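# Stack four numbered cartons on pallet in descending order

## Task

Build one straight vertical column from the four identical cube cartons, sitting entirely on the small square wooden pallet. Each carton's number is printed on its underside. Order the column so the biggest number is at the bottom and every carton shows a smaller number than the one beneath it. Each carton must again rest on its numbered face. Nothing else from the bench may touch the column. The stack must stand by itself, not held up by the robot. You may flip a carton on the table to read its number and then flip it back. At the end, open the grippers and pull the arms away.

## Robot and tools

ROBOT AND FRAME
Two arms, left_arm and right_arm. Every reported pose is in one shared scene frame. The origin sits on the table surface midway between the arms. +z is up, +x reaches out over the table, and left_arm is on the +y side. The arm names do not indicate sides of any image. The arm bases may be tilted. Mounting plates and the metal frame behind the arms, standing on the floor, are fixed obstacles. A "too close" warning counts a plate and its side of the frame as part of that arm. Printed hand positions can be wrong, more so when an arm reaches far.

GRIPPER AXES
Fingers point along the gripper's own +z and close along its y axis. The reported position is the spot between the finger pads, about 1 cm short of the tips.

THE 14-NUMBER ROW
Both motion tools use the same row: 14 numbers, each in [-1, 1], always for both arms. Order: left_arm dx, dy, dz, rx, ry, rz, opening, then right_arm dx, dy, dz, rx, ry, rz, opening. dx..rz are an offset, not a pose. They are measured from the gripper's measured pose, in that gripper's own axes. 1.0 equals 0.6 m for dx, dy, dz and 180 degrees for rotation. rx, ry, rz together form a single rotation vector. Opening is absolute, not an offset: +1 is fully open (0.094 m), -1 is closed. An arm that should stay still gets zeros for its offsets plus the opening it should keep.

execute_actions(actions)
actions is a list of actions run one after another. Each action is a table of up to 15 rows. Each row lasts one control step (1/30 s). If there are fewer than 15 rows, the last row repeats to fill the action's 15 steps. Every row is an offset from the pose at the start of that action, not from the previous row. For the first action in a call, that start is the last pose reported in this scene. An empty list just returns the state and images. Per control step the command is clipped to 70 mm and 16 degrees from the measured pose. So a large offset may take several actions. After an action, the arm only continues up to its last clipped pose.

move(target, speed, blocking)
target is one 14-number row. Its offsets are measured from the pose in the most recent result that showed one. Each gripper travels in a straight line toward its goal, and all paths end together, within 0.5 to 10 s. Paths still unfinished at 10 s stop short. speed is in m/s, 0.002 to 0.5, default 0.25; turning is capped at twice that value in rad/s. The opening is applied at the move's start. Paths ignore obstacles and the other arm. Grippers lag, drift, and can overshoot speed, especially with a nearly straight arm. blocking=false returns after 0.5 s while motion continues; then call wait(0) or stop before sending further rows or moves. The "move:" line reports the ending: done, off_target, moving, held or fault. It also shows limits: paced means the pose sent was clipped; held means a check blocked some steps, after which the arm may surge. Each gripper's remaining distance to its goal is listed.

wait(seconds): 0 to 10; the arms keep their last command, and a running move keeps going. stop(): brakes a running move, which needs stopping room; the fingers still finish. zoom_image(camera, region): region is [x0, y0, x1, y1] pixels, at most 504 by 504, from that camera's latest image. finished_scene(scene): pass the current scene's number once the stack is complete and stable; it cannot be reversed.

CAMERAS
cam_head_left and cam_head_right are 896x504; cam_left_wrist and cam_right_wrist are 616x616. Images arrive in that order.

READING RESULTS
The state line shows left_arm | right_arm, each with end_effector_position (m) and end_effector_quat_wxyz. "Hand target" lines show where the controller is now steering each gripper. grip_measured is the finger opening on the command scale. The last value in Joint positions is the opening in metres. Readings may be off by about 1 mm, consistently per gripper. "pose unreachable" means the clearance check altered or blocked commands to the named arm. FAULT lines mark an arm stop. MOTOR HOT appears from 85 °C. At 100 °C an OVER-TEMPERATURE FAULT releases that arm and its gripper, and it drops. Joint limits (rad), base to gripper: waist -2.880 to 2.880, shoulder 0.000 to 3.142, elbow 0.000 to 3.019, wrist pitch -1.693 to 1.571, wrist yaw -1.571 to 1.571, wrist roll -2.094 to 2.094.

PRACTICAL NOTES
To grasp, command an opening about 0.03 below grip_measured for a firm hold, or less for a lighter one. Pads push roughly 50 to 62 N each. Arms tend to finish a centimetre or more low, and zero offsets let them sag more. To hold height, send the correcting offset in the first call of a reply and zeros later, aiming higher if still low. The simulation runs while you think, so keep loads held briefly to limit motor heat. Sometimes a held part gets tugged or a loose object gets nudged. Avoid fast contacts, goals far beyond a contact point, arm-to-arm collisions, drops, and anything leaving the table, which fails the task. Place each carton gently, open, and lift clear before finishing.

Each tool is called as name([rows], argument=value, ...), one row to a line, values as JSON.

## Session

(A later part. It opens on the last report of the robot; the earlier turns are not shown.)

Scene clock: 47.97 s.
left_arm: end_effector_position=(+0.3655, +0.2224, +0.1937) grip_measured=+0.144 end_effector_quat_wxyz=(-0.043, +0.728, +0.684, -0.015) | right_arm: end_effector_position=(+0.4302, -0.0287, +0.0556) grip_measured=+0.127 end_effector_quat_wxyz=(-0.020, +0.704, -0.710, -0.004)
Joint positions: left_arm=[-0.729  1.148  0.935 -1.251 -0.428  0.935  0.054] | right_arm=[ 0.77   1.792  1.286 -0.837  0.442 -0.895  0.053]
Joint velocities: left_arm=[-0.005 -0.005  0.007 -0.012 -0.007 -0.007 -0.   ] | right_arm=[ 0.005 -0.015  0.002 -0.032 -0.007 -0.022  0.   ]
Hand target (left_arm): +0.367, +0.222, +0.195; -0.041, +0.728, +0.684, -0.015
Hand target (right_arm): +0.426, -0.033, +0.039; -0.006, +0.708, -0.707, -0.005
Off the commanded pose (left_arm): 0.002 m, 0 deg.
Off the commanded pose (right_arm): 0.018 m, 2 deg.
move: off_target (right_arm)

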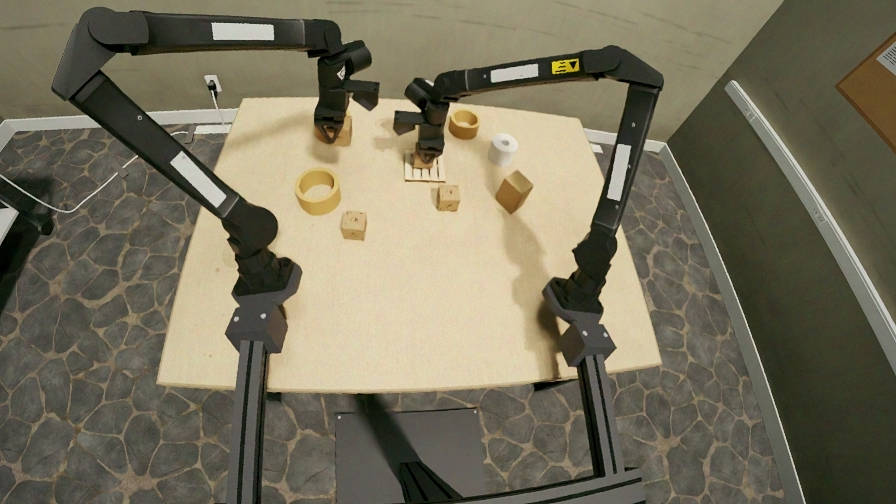

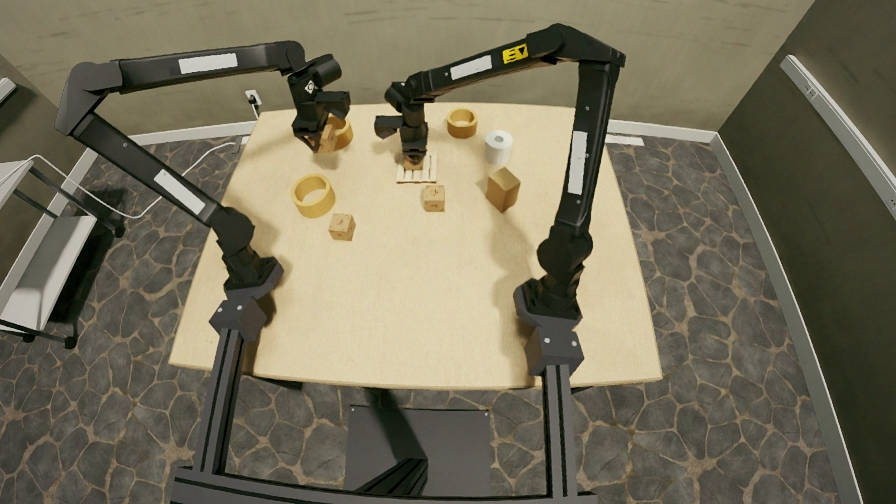

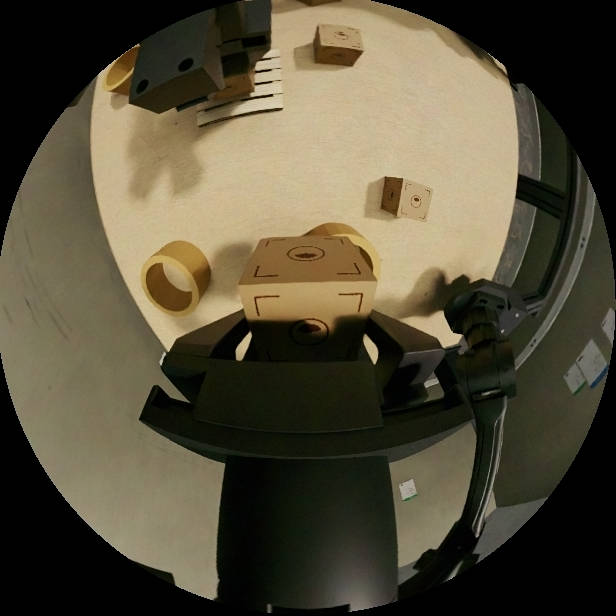

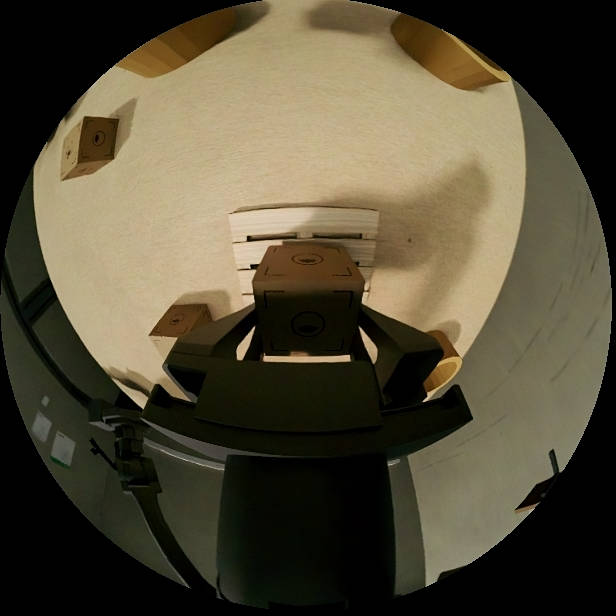

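move(target=[0,0,0,0,0,0,0.09,0.008,0.008,0.035,-0.008,0.01,0,0.08], speed=0.03)

move(target=[0,0,0,0,0,0,0.09,0,0,0,0,0,0,1])

move(target=[0,0,0,0,0,0,0.09,0,0,-0.13,0,0,0,1])

move(target=[-0.1,0.11,0.03,0.005,-0.01,-0.02,0.09,0.2,0.2,0,0,0,0,1])

Scene clock: 49.33 s.
left_arm: end_effector_position=(+0.3639, +0.2229, +0.1925) grip_measured=+0.144 end_effector_quat_wxyz=(-0.045, +0.729, +0.683, -0.015) | right_arm: end_effector_position=(+0.4268, -0.0280, +0.0490) grip_measured=+0.127 end_effector_quat_wxyz=(-0.013, +0.706, -0.708, -0.003)
Joint positions: left_arm=[-0.729  1.148  0.931 -1.251 -0.428  0.935  0.054] | right_arm=[ 0.77   1.806  1.286 -0.836  0.444 -0.895  0.053]
Joint velocities: left_arm=[-0.005 -0.005 -0.007 -0.002  0.037  0.037 -0.   ] | right_arm=[-0.015 -0.005  0.007 -0.017 -0.037  0.037 -0.   ]
Hand target (left_arm): +0.365, +0.222, +0.194; -0.043, +0.728, +0.684, -0.015
Hand target (right_arm): +0.426, -0.033, +0.035; +0.000, +0.704, -0.711, -0.002
Off the commanded pose (left_arm): 0.002 m, 0 deg.
Off the commanded pose (right_arm): 0.016 m, 2 deg.
move: off_target (right_arm)

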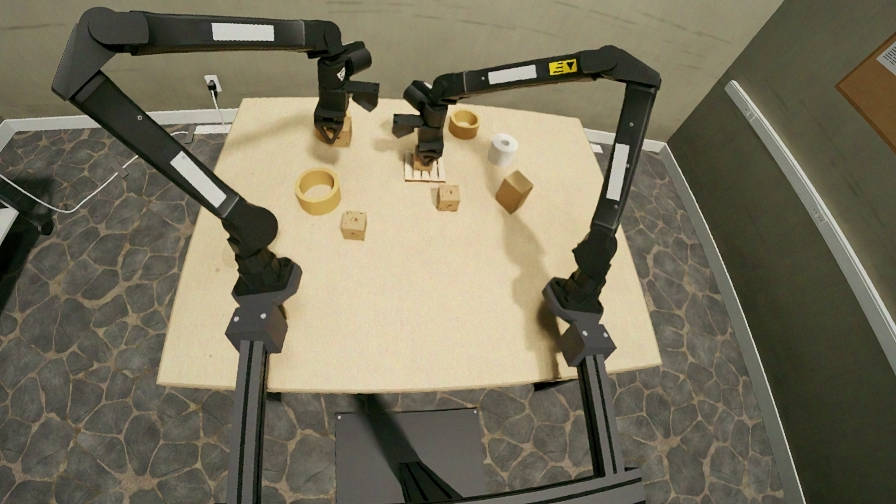

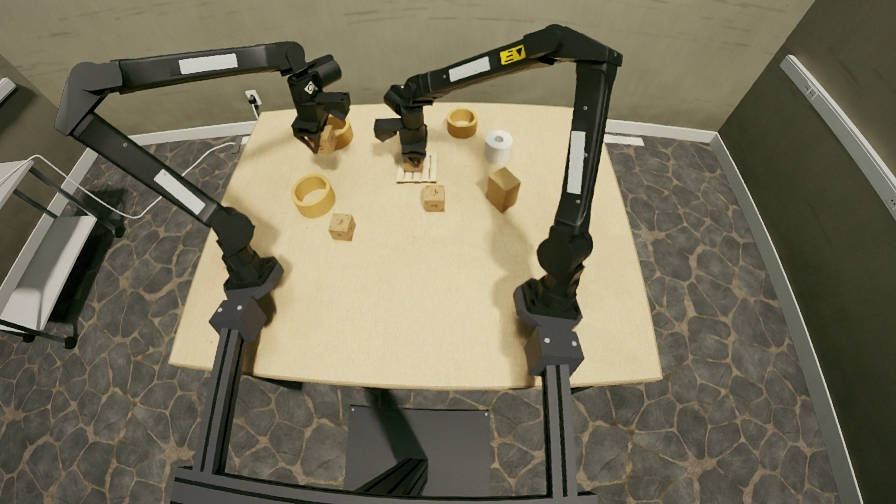

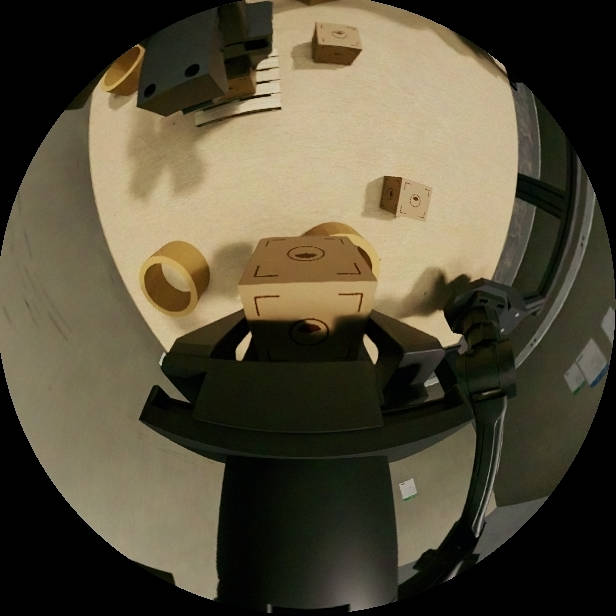

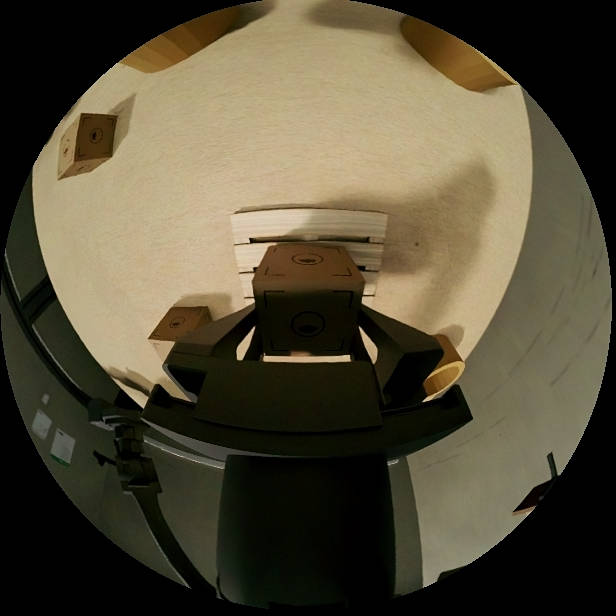

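Scene clock: 49.83 s.
left_arm: end_effector_position=(+0.3624, +0.2234, +0.1914) grip_measured=+0.144 end_effector_quat_wxyz=(-0.046, +0.729, +0.682, -0.015) | right_arm: end_effector_position=(+0.4268, -0.0280, +0.0490) grip_measured=+1.000 end_effector_quat_wxyz=(-0.013, +0.706, -0.708, -0.003)
Joint positions: left_arm=[-0.729  1.148  0.927 -1.251 -0.428  0.935  0.054] | right_arm=[ 0.77   1.806  1.286 -0.836  0.444 -0.895  0.094]
Joint velocities: left_arm=[-0.005 -0.005 -0.002 -0.002  0.022  0.11   0.   ] | right_arm=[-0.015 -0.005  0.012  0.002 -0.022 -0.022  0.   ]
Hand target (left_arm): +0.364, +0.223, +0.193; -0.045, +0.729, +0.683, -0.015
Hand target (right_arm): +0.427, -0.028, +0.049; -0.013, +0.706, -0.708, -0.003
Off the commanded pose (left_arm): 0.002 m, 0 deg.
Off the commanded pose (right_arm): 0.000 m, 0 deg.
move: done

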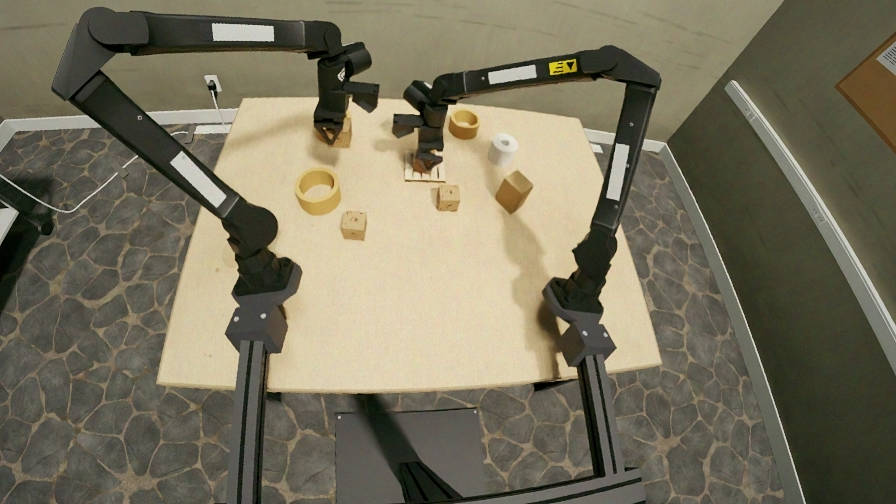

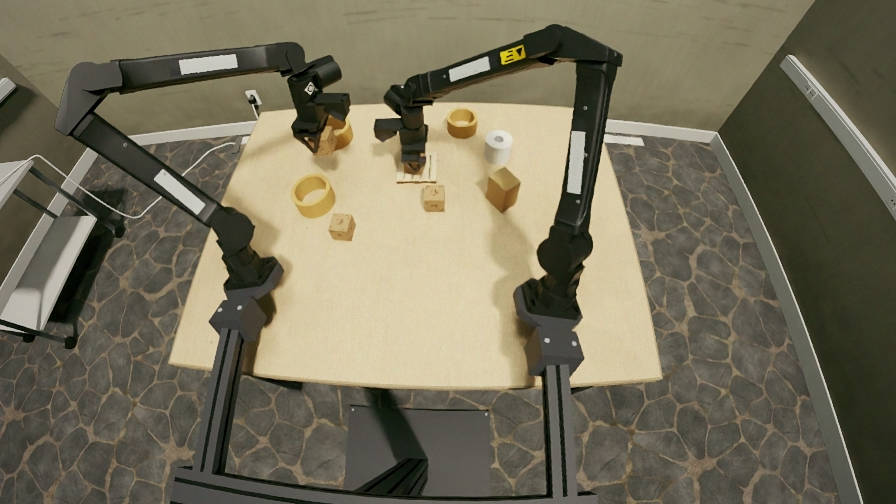

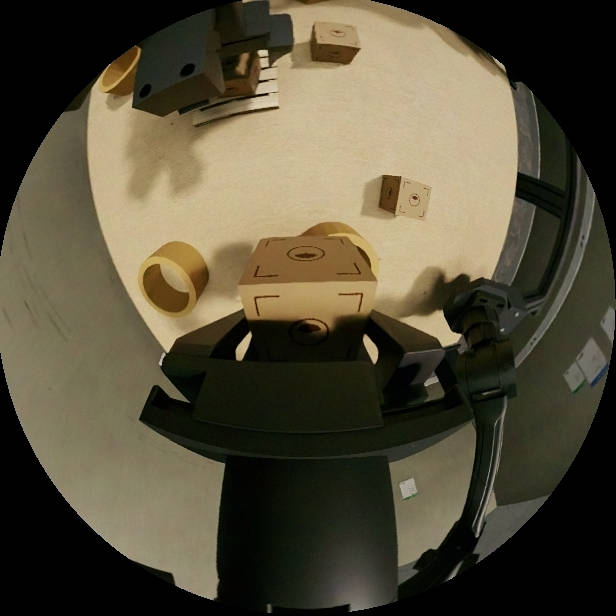

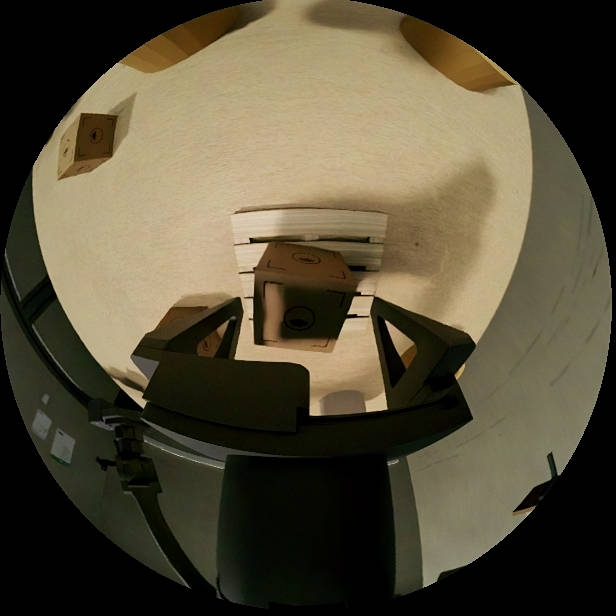

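Scene clock: 50.70 s.
left_arm: end_effector_position=(+0.3607, +0.2239, +0.1902) grip_measured=+0.144 end_effector_quat_wxyz=(-0.048, +0.730, +0.682, -0.016) | right_arm: end_effector_position=(+0.4111, -0.0361, +0.1139) grip_measured=+1.000 end_effector_quat_wxyz=(+0.002, +0.715, -0.699, -0.004)
Joint positions: left_arm=[-0.729  1.148  0.923 -1.251 -0.428  0.935  0.054] | right_arm=[ 0.833  1.703  1.302 -1.019  0.457 -0.836  0.094]
Joint velocities: left_arm=[ 0.005 -0.005  0.002 -0.002  0.037  0.037 -0.001] | right_arm=[-0.005 -0.005 -0.002  0.007 -0.022  0.037  0.   ]
Hand target (left_arm): +0.362, +0.223, +0.191; -0.046, +0.729, +0.682, -0.015
Hand target (right_arm): +0.424, -0.030, +0.127; -0.013, +0.706, -0.708, -0.003
Off the commanded pose (left_arm): 0.002 m, 0 deg.
Off the commanded pose (right_arm): 0.021 m, 2 deg.
move: off_target (right_arm)

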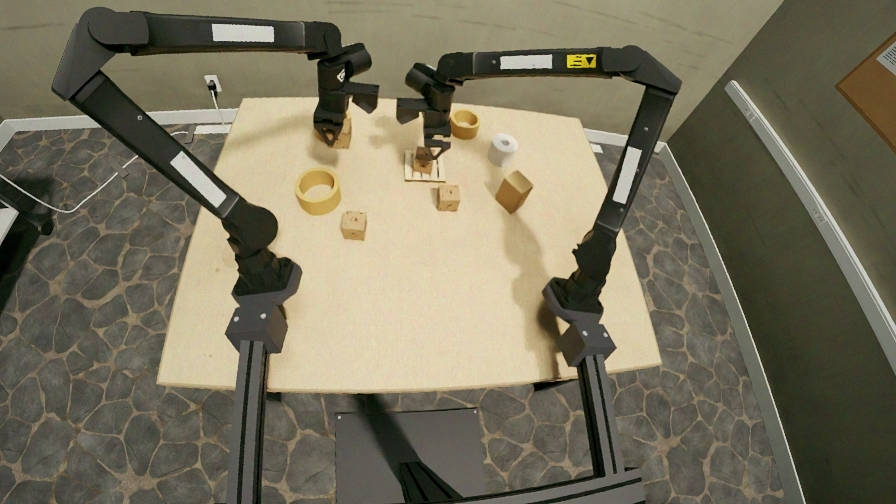

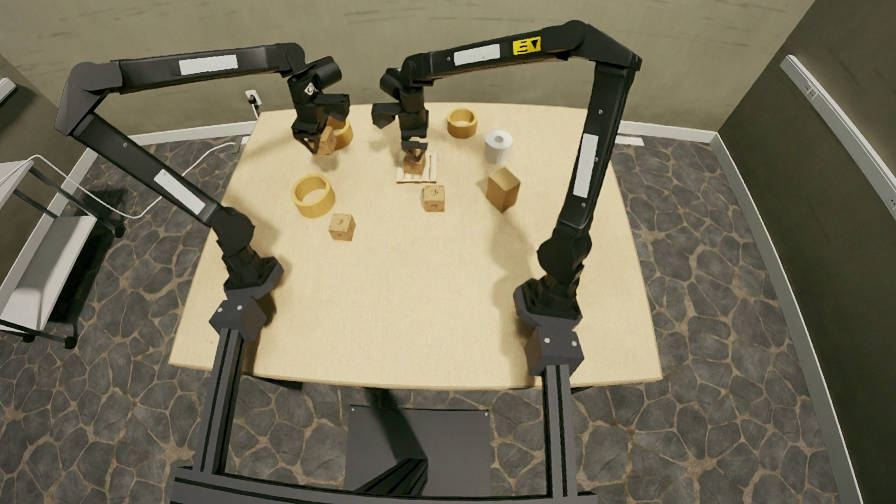

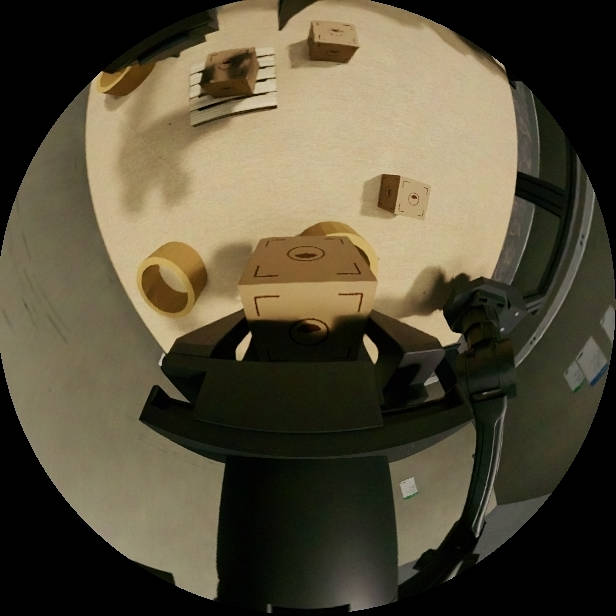

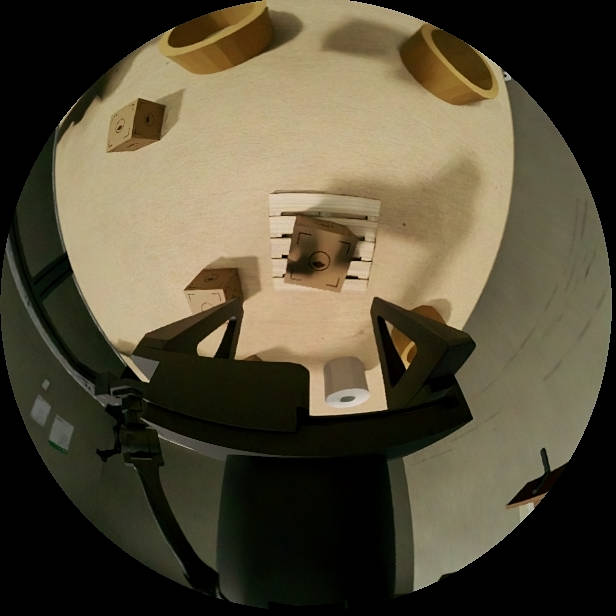

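Scene clock: 51.77 s.
left_arm: end_effector_position=(+0.4046, +0.1659, +0.1586) grip_measured=+0.144 end_effector_quat_wxyz=(-0.057, +0.719, +0.692, -0.031) | right_arm: end_effector_position=(+0.2883, -0.1542, +0.1128) grip_measured=+1.000 end_effector_quat_wxyz=(+0.005, +0.717, -0.697, -0.004)
Joint positions: left_arm=[-0.726  1.382  1.075 -1.189 -0.396  0.9    0.054] | right_arm=[ 0.827  1.322  0.793 -0.895  0.456 -0.844  0.094]
Joint velocities: left_arm=[ 0.005 -0.015  0.007 -0.027  0.022 -0.022 -0.001] | right_arm=[ 0.005 -0.005 -0.002  0.012  0.007 -0.022  0.   ]
Hand target (left_arm): +0.420, +0.161, +0.164; -0.044, +0.707, +0.705, -0.031
Hand target (right_arm): +0.292, -0.158, +0.112; +0.002, +0.715, -0.699, -0.004
Off the commanded pose (left_arm): 0.017 m, 2 deg.
Off the commanded pose (right_arm): 0.007 m, 0 deg.
move: off_target (left_arm)

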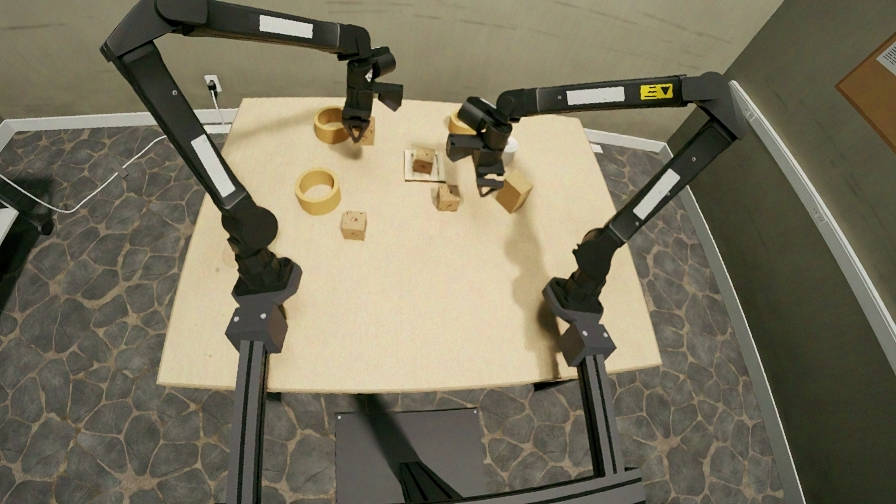

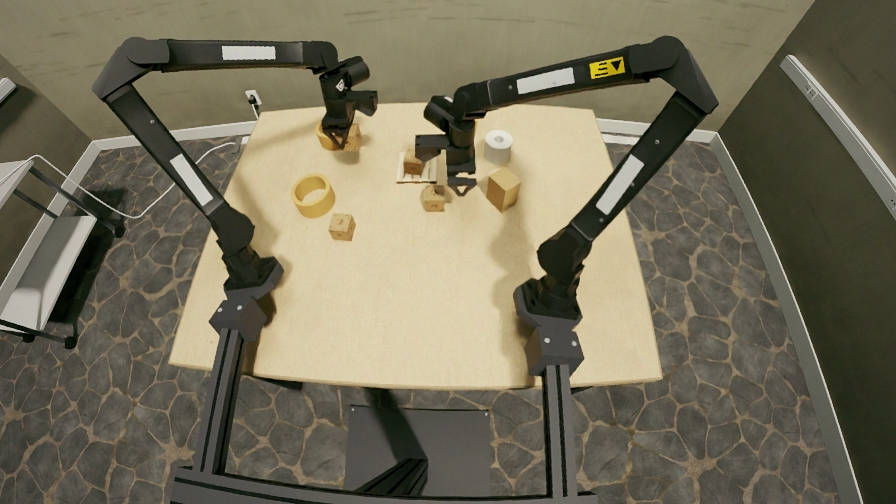

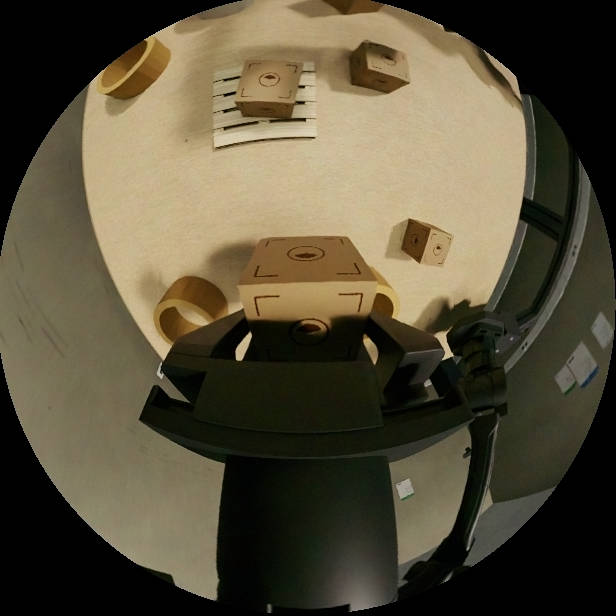

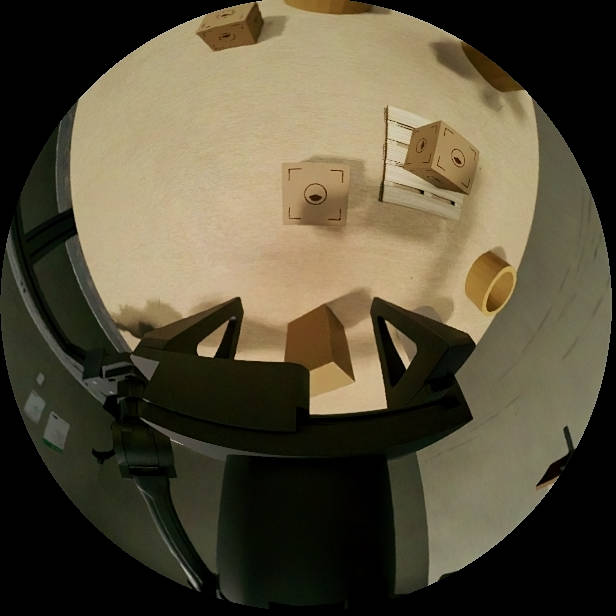

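move(target=[0,0,0,-0.022,0,0.045,0.09,0.08,0.2,-0.1,0,0,0,1])

move(target=[-0.3,0,0.03,0,0,0,0.09,0,0,0,0,0,0,1])

Scene clock: 53.20 s.
left_arm: end_effector_position=(+0.3996, +0.1689, +0.1471) grip_measured=+0.144 end_effector_quat_wxyz=(-0.049, +0.764, +0.643, -0.016) | right_arm: end_effector_position=(+0.1727, -0.2035, +0.1716) grip_measured=+1.000 end_effector_quat_wxyz=(+0.005, +0.719, -0.695, -0.003)
Joint positions: left_arm=[-0.729  1.376  1.028 -1.132 -0.433  1.036  0.054] | right_arm=[ 1.123  0.989  0.592 -1.178  0.479 -0.519  0.094]
Joint velocities: left_arm=[-0.015 -0.005 -0.002 -0.002 -0.095 -0.066 -0.001] | right_arm=[-0.015  0.015 -0.007 -0.012  0.051 -0.022  0.   ]
Hand target (left_arm): +0.405, +0.166, +0.159; -0.030, +0.767, +0.640, -0.012
Hand target (right_arm): +0.170, -0.205, +0.171; +0.008, +0.717, -0.697, -0.001
Off the commanded pose (left_arm): 0.013 m, 2 deg.
Off the commanded pose (right_arm): 0.004 m, 0 deg.
move: off_target (left_arm)

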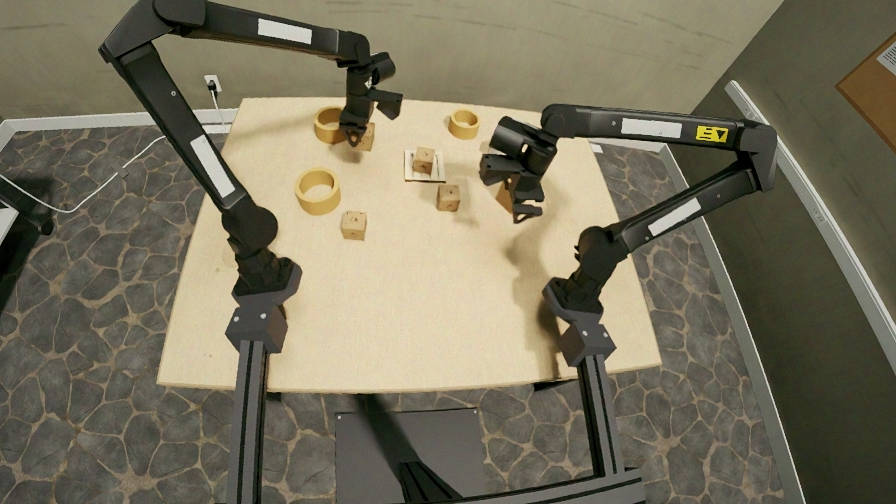

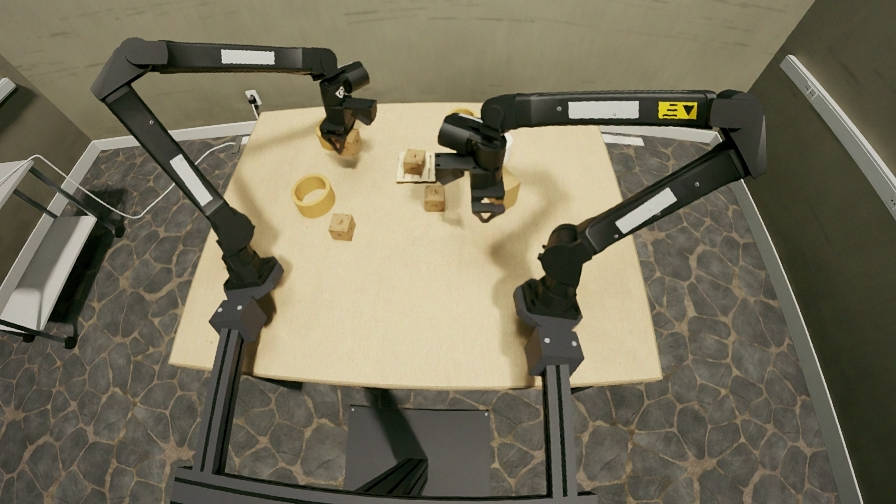

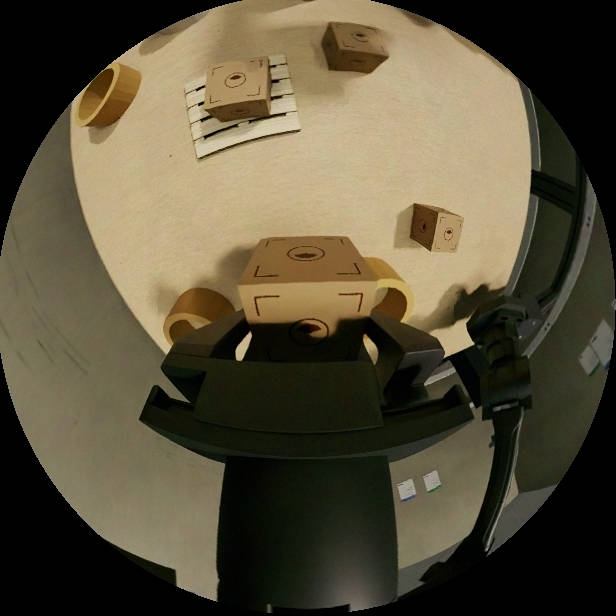

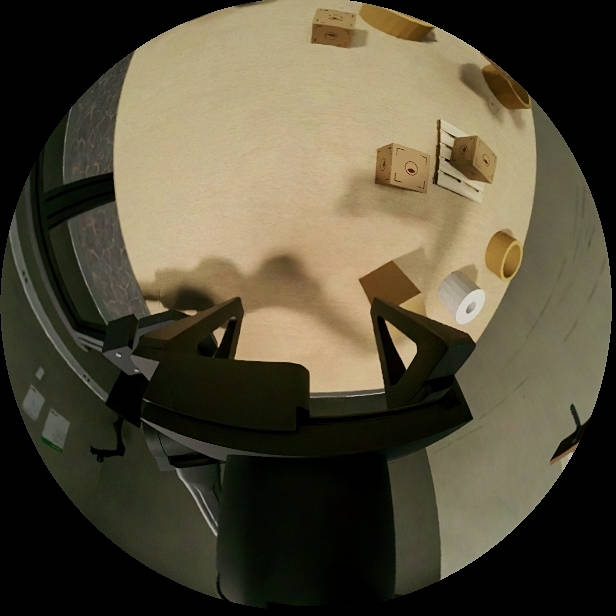

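Scene clock: 54.43 s.
left_arm: end_effector_position=(+0.3563, +0.0024, +0.1147) grip_measured=+0.144 end_effector_quat_wxyz=(-0.061, +0.772, +0.633, -0.015) | right_arm: end_effector_position=(+0.1727, -0.2035, +0.1716) grip_measured=+1.000 end_effector_quat_wxyz=(+0.005, +0.719, -0.695, -0.003)
Joint positions: left_arm=[-0.998  1.76   1.251 -1.123 -0.441  0.752  0.054] | right_arm=[ 1.123  0.989  0.592 -1.178  0.479 -0.519  0.094]
Joint velocities: left_arm=[-0.015 -0.005  0.007  0.002  0.007 -0.007  0.   ] | right_arm=[-0.015  0.005  0.007  0.007 -0.022  0.081  0.   ]
Hand target (left_arm): +0.367, -0.007, +0.123; -0.049, +0.764, +0.643, -0.014
Hand target (right_arm): +0.173, -0.203, +0.172; +0.005, +0.719, -0.695, -0.003
Off the commanded pose (left_arm): 0.016 m, 2 deg.
Off the commanded pose (right_arm): 0.000 m, 0 deg.
move: off_target (left_arm)

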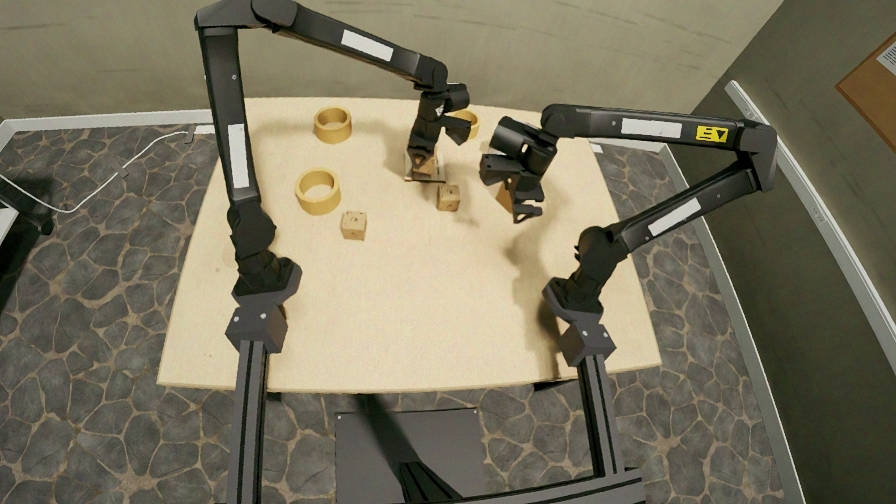

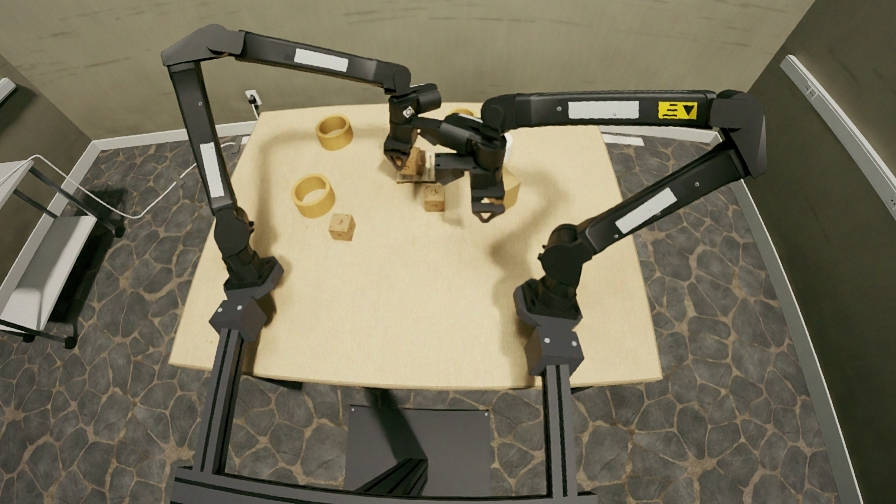

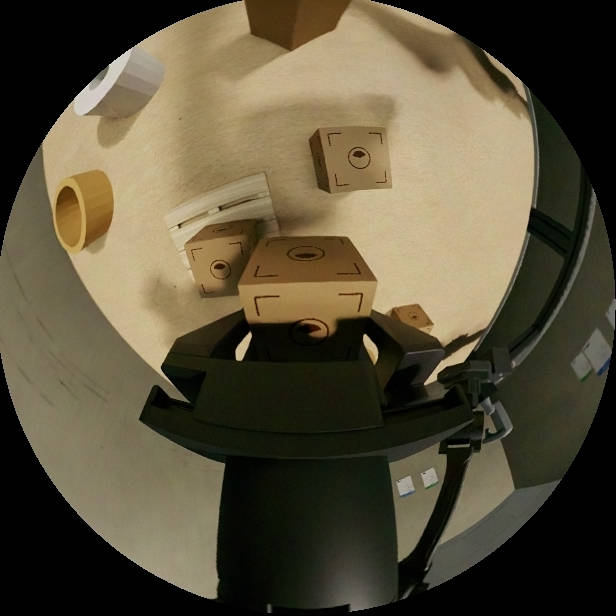

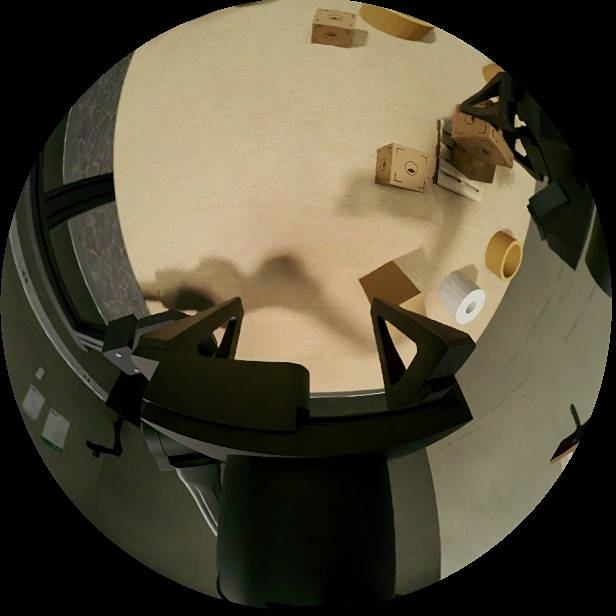

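move(target=[-0.015,0.14,-0.02,-0.015,-0.008,-0.025,0.09,0,0,0,0,0,0,1], speed=0.1)

zoom_image(camera="cam_head_left", region=[380,110,480,210])

zoom_image(camera="cam_head_right", region=[370,110,470,210])

Scene clock: 55.90 s.
left_arm: end_effector_position=(+0.4272, -0.0171, +0.1157) grip_measured=+0.144 end_effector_quat_wxyz=(-0.039, +0.746, +0.665, -0.009) | right_arm: end_effector_position=(+0.1727, -0.2035, +0.1716) grip_measured=+1.000 end_effector_quat_wxyz=(+0.005, +0.719, -0.695, -0.003)
Joint positions: left_arm=[-0.926  1.83   1.427 -1.145 -0.454  0.771  0.054] | right_arm=[ 1.123  0.989  0.592 -1.178  0.479 -0.519  0.094]
Joint velocities: left_arm=[-0.005 -0.005 -0.017 -0.002 -0.051 -0.051 -0.   ] | right_arm=[-0.005 -0.005  0.012 -0.007 -0.051 -0.022  0.   ]
Hand target (left_arm): +0.437, -0.023, +0.117; -0.035, +0.747, +0.664, -0.008
Hand target (right_arm): +0.173, -0.203, +0.172; +0.005, +0.719, -0.695, -0.003
Off the commanded pose (left_arm): 0.012 m, 0 deg.
Off the commanded pose (right_arm): 0.000 m, 0 deg.
move: off_target (left_arm)

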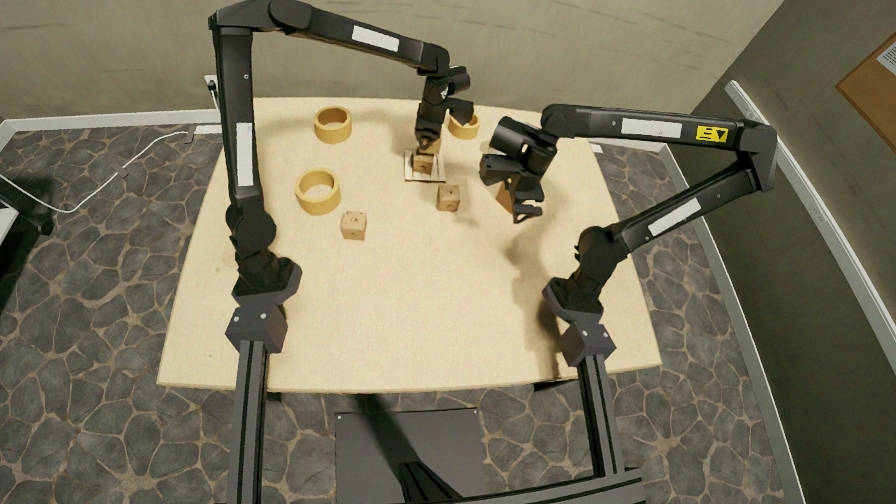

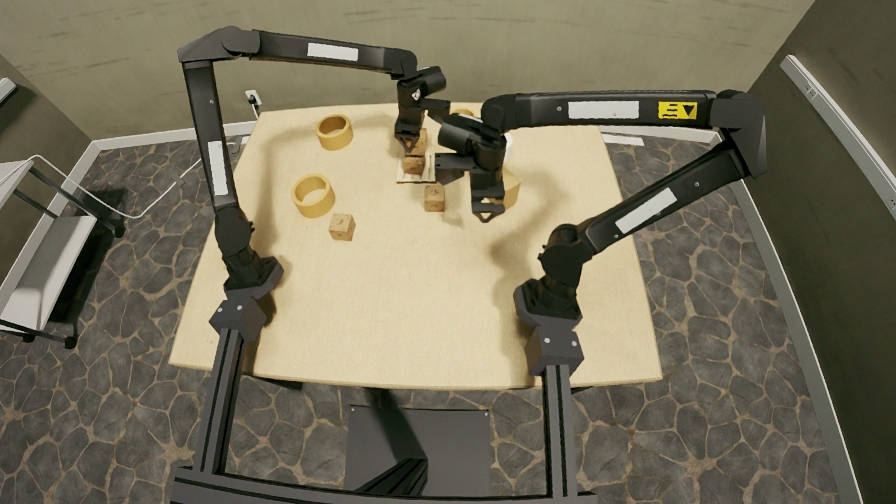

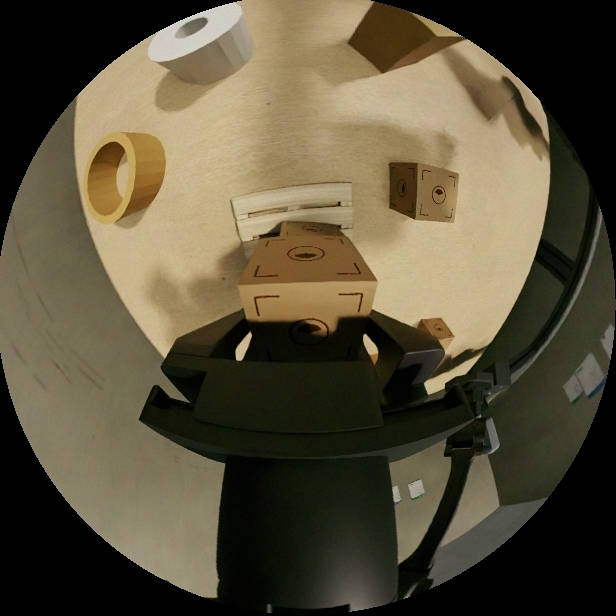

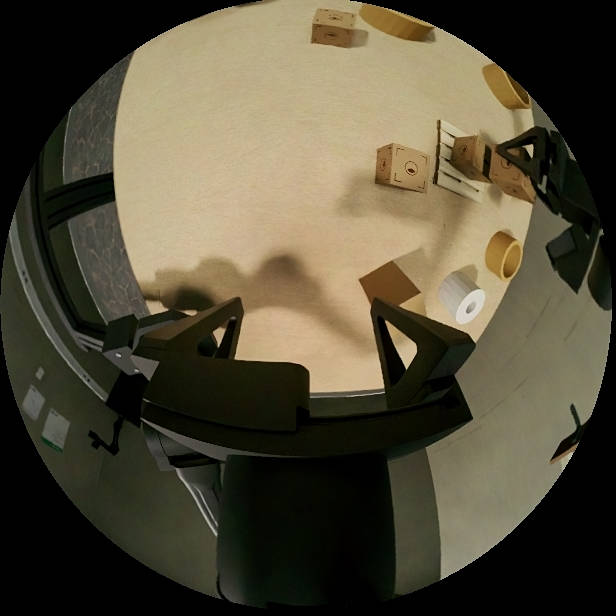

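Region (380, 110, 480, 210) of cam_head_left's 896x504 image, scaled by 5.040, with more detail than that image has.

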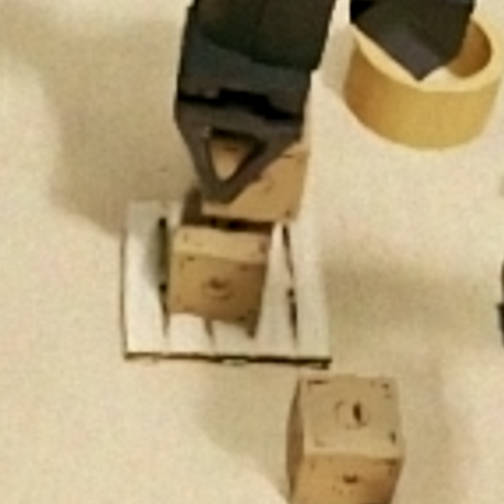

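Region (370, 110, 470, 210) of cam_head_right's 896x504 image, scaled by 5.040, with more detail than that image has.

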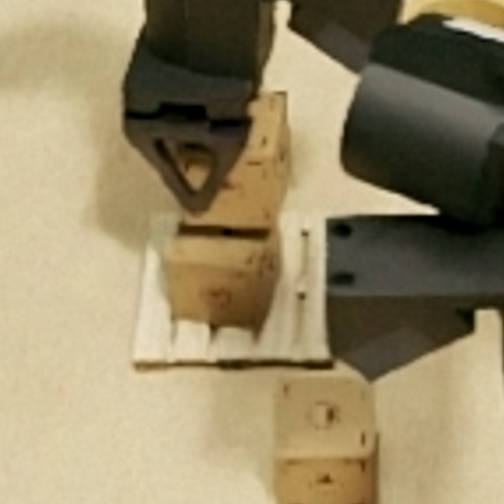

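move(target=[0.006,0,0.03,0,0,0,0.09,0,0,0,0,0,0,1], speed=0.03)

Scene clock: 57.43 s.
left_arm: end_effector_position=(+0.4239, -0.0118, +0.1029) grip_measured=+0.144 end_effector_quat_wxyz=(-0.039, +0.744, +0.667, -0.009) | right_arm: end_effector_position=(+0.1727, -0.2035, +0.1716) grip_measured=+1.000 end_effector_quat_wxyz=(+0.005, +0.719, -0.695, -0.003)
Joint positions: left_arm=[-0.914  1.83   1.394 -1.107 -0.454  0.779  0.054] | right_arm=[ 1.123  0.989  0.592 -1.178  0.479 -0.519  0.094]
Joint velocities: left_arm=[ 0.005  0.015  0.012  0.017  0.007 -0.037 -0.001] | right_arm=[-0.005 -0.005 -0.002 -0.012 -0.007 -0.022  0.   ]
Hand target (left_arm): +0.426, -0.013, +0.098; -0.039, +0.746, +0.665, -0.009
Hand target (right_arm): +0.173, -0.203, +0.172; +0.005, +0.719, -0.695, -0.003
Off the commanded pose (left_arm): 0.006 m, 0 deg.
Off the commanded pose (right_arm): 0.000 m, 0 deg.
move: done

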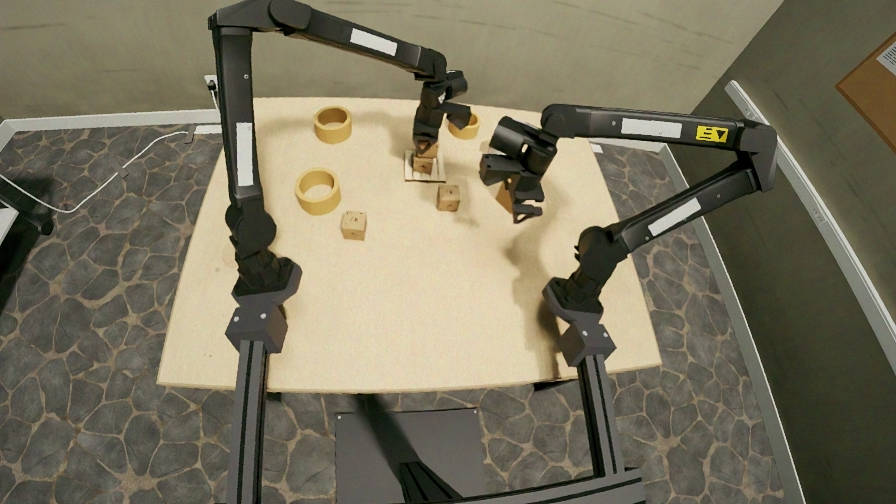

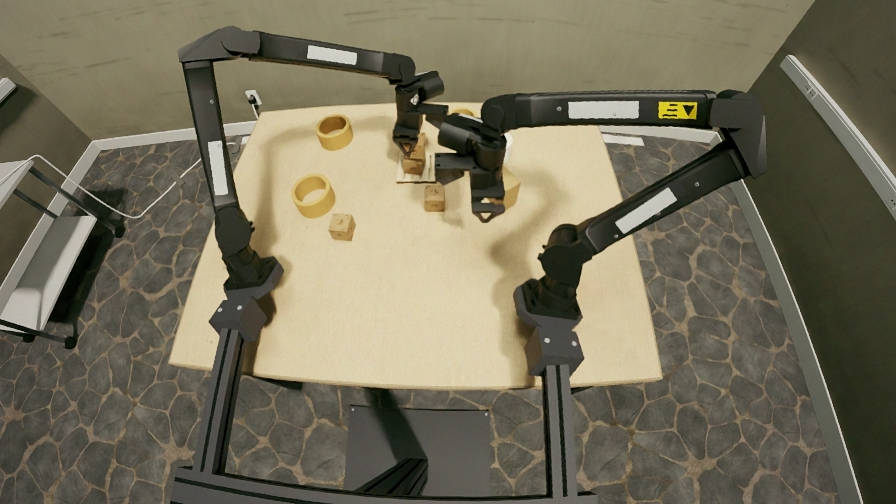

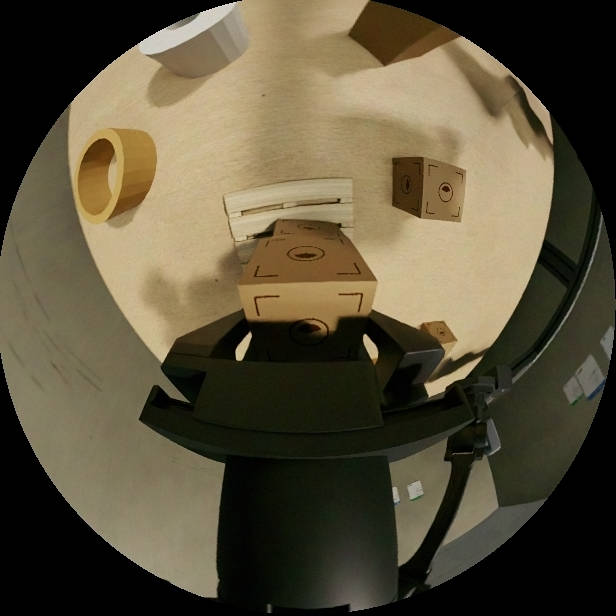

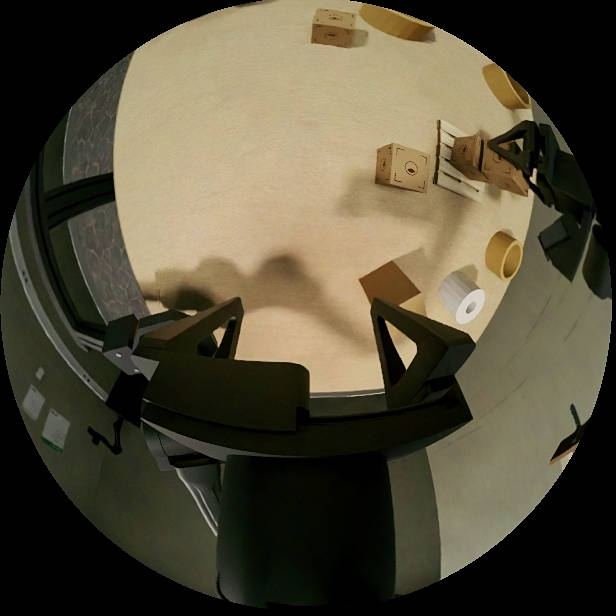

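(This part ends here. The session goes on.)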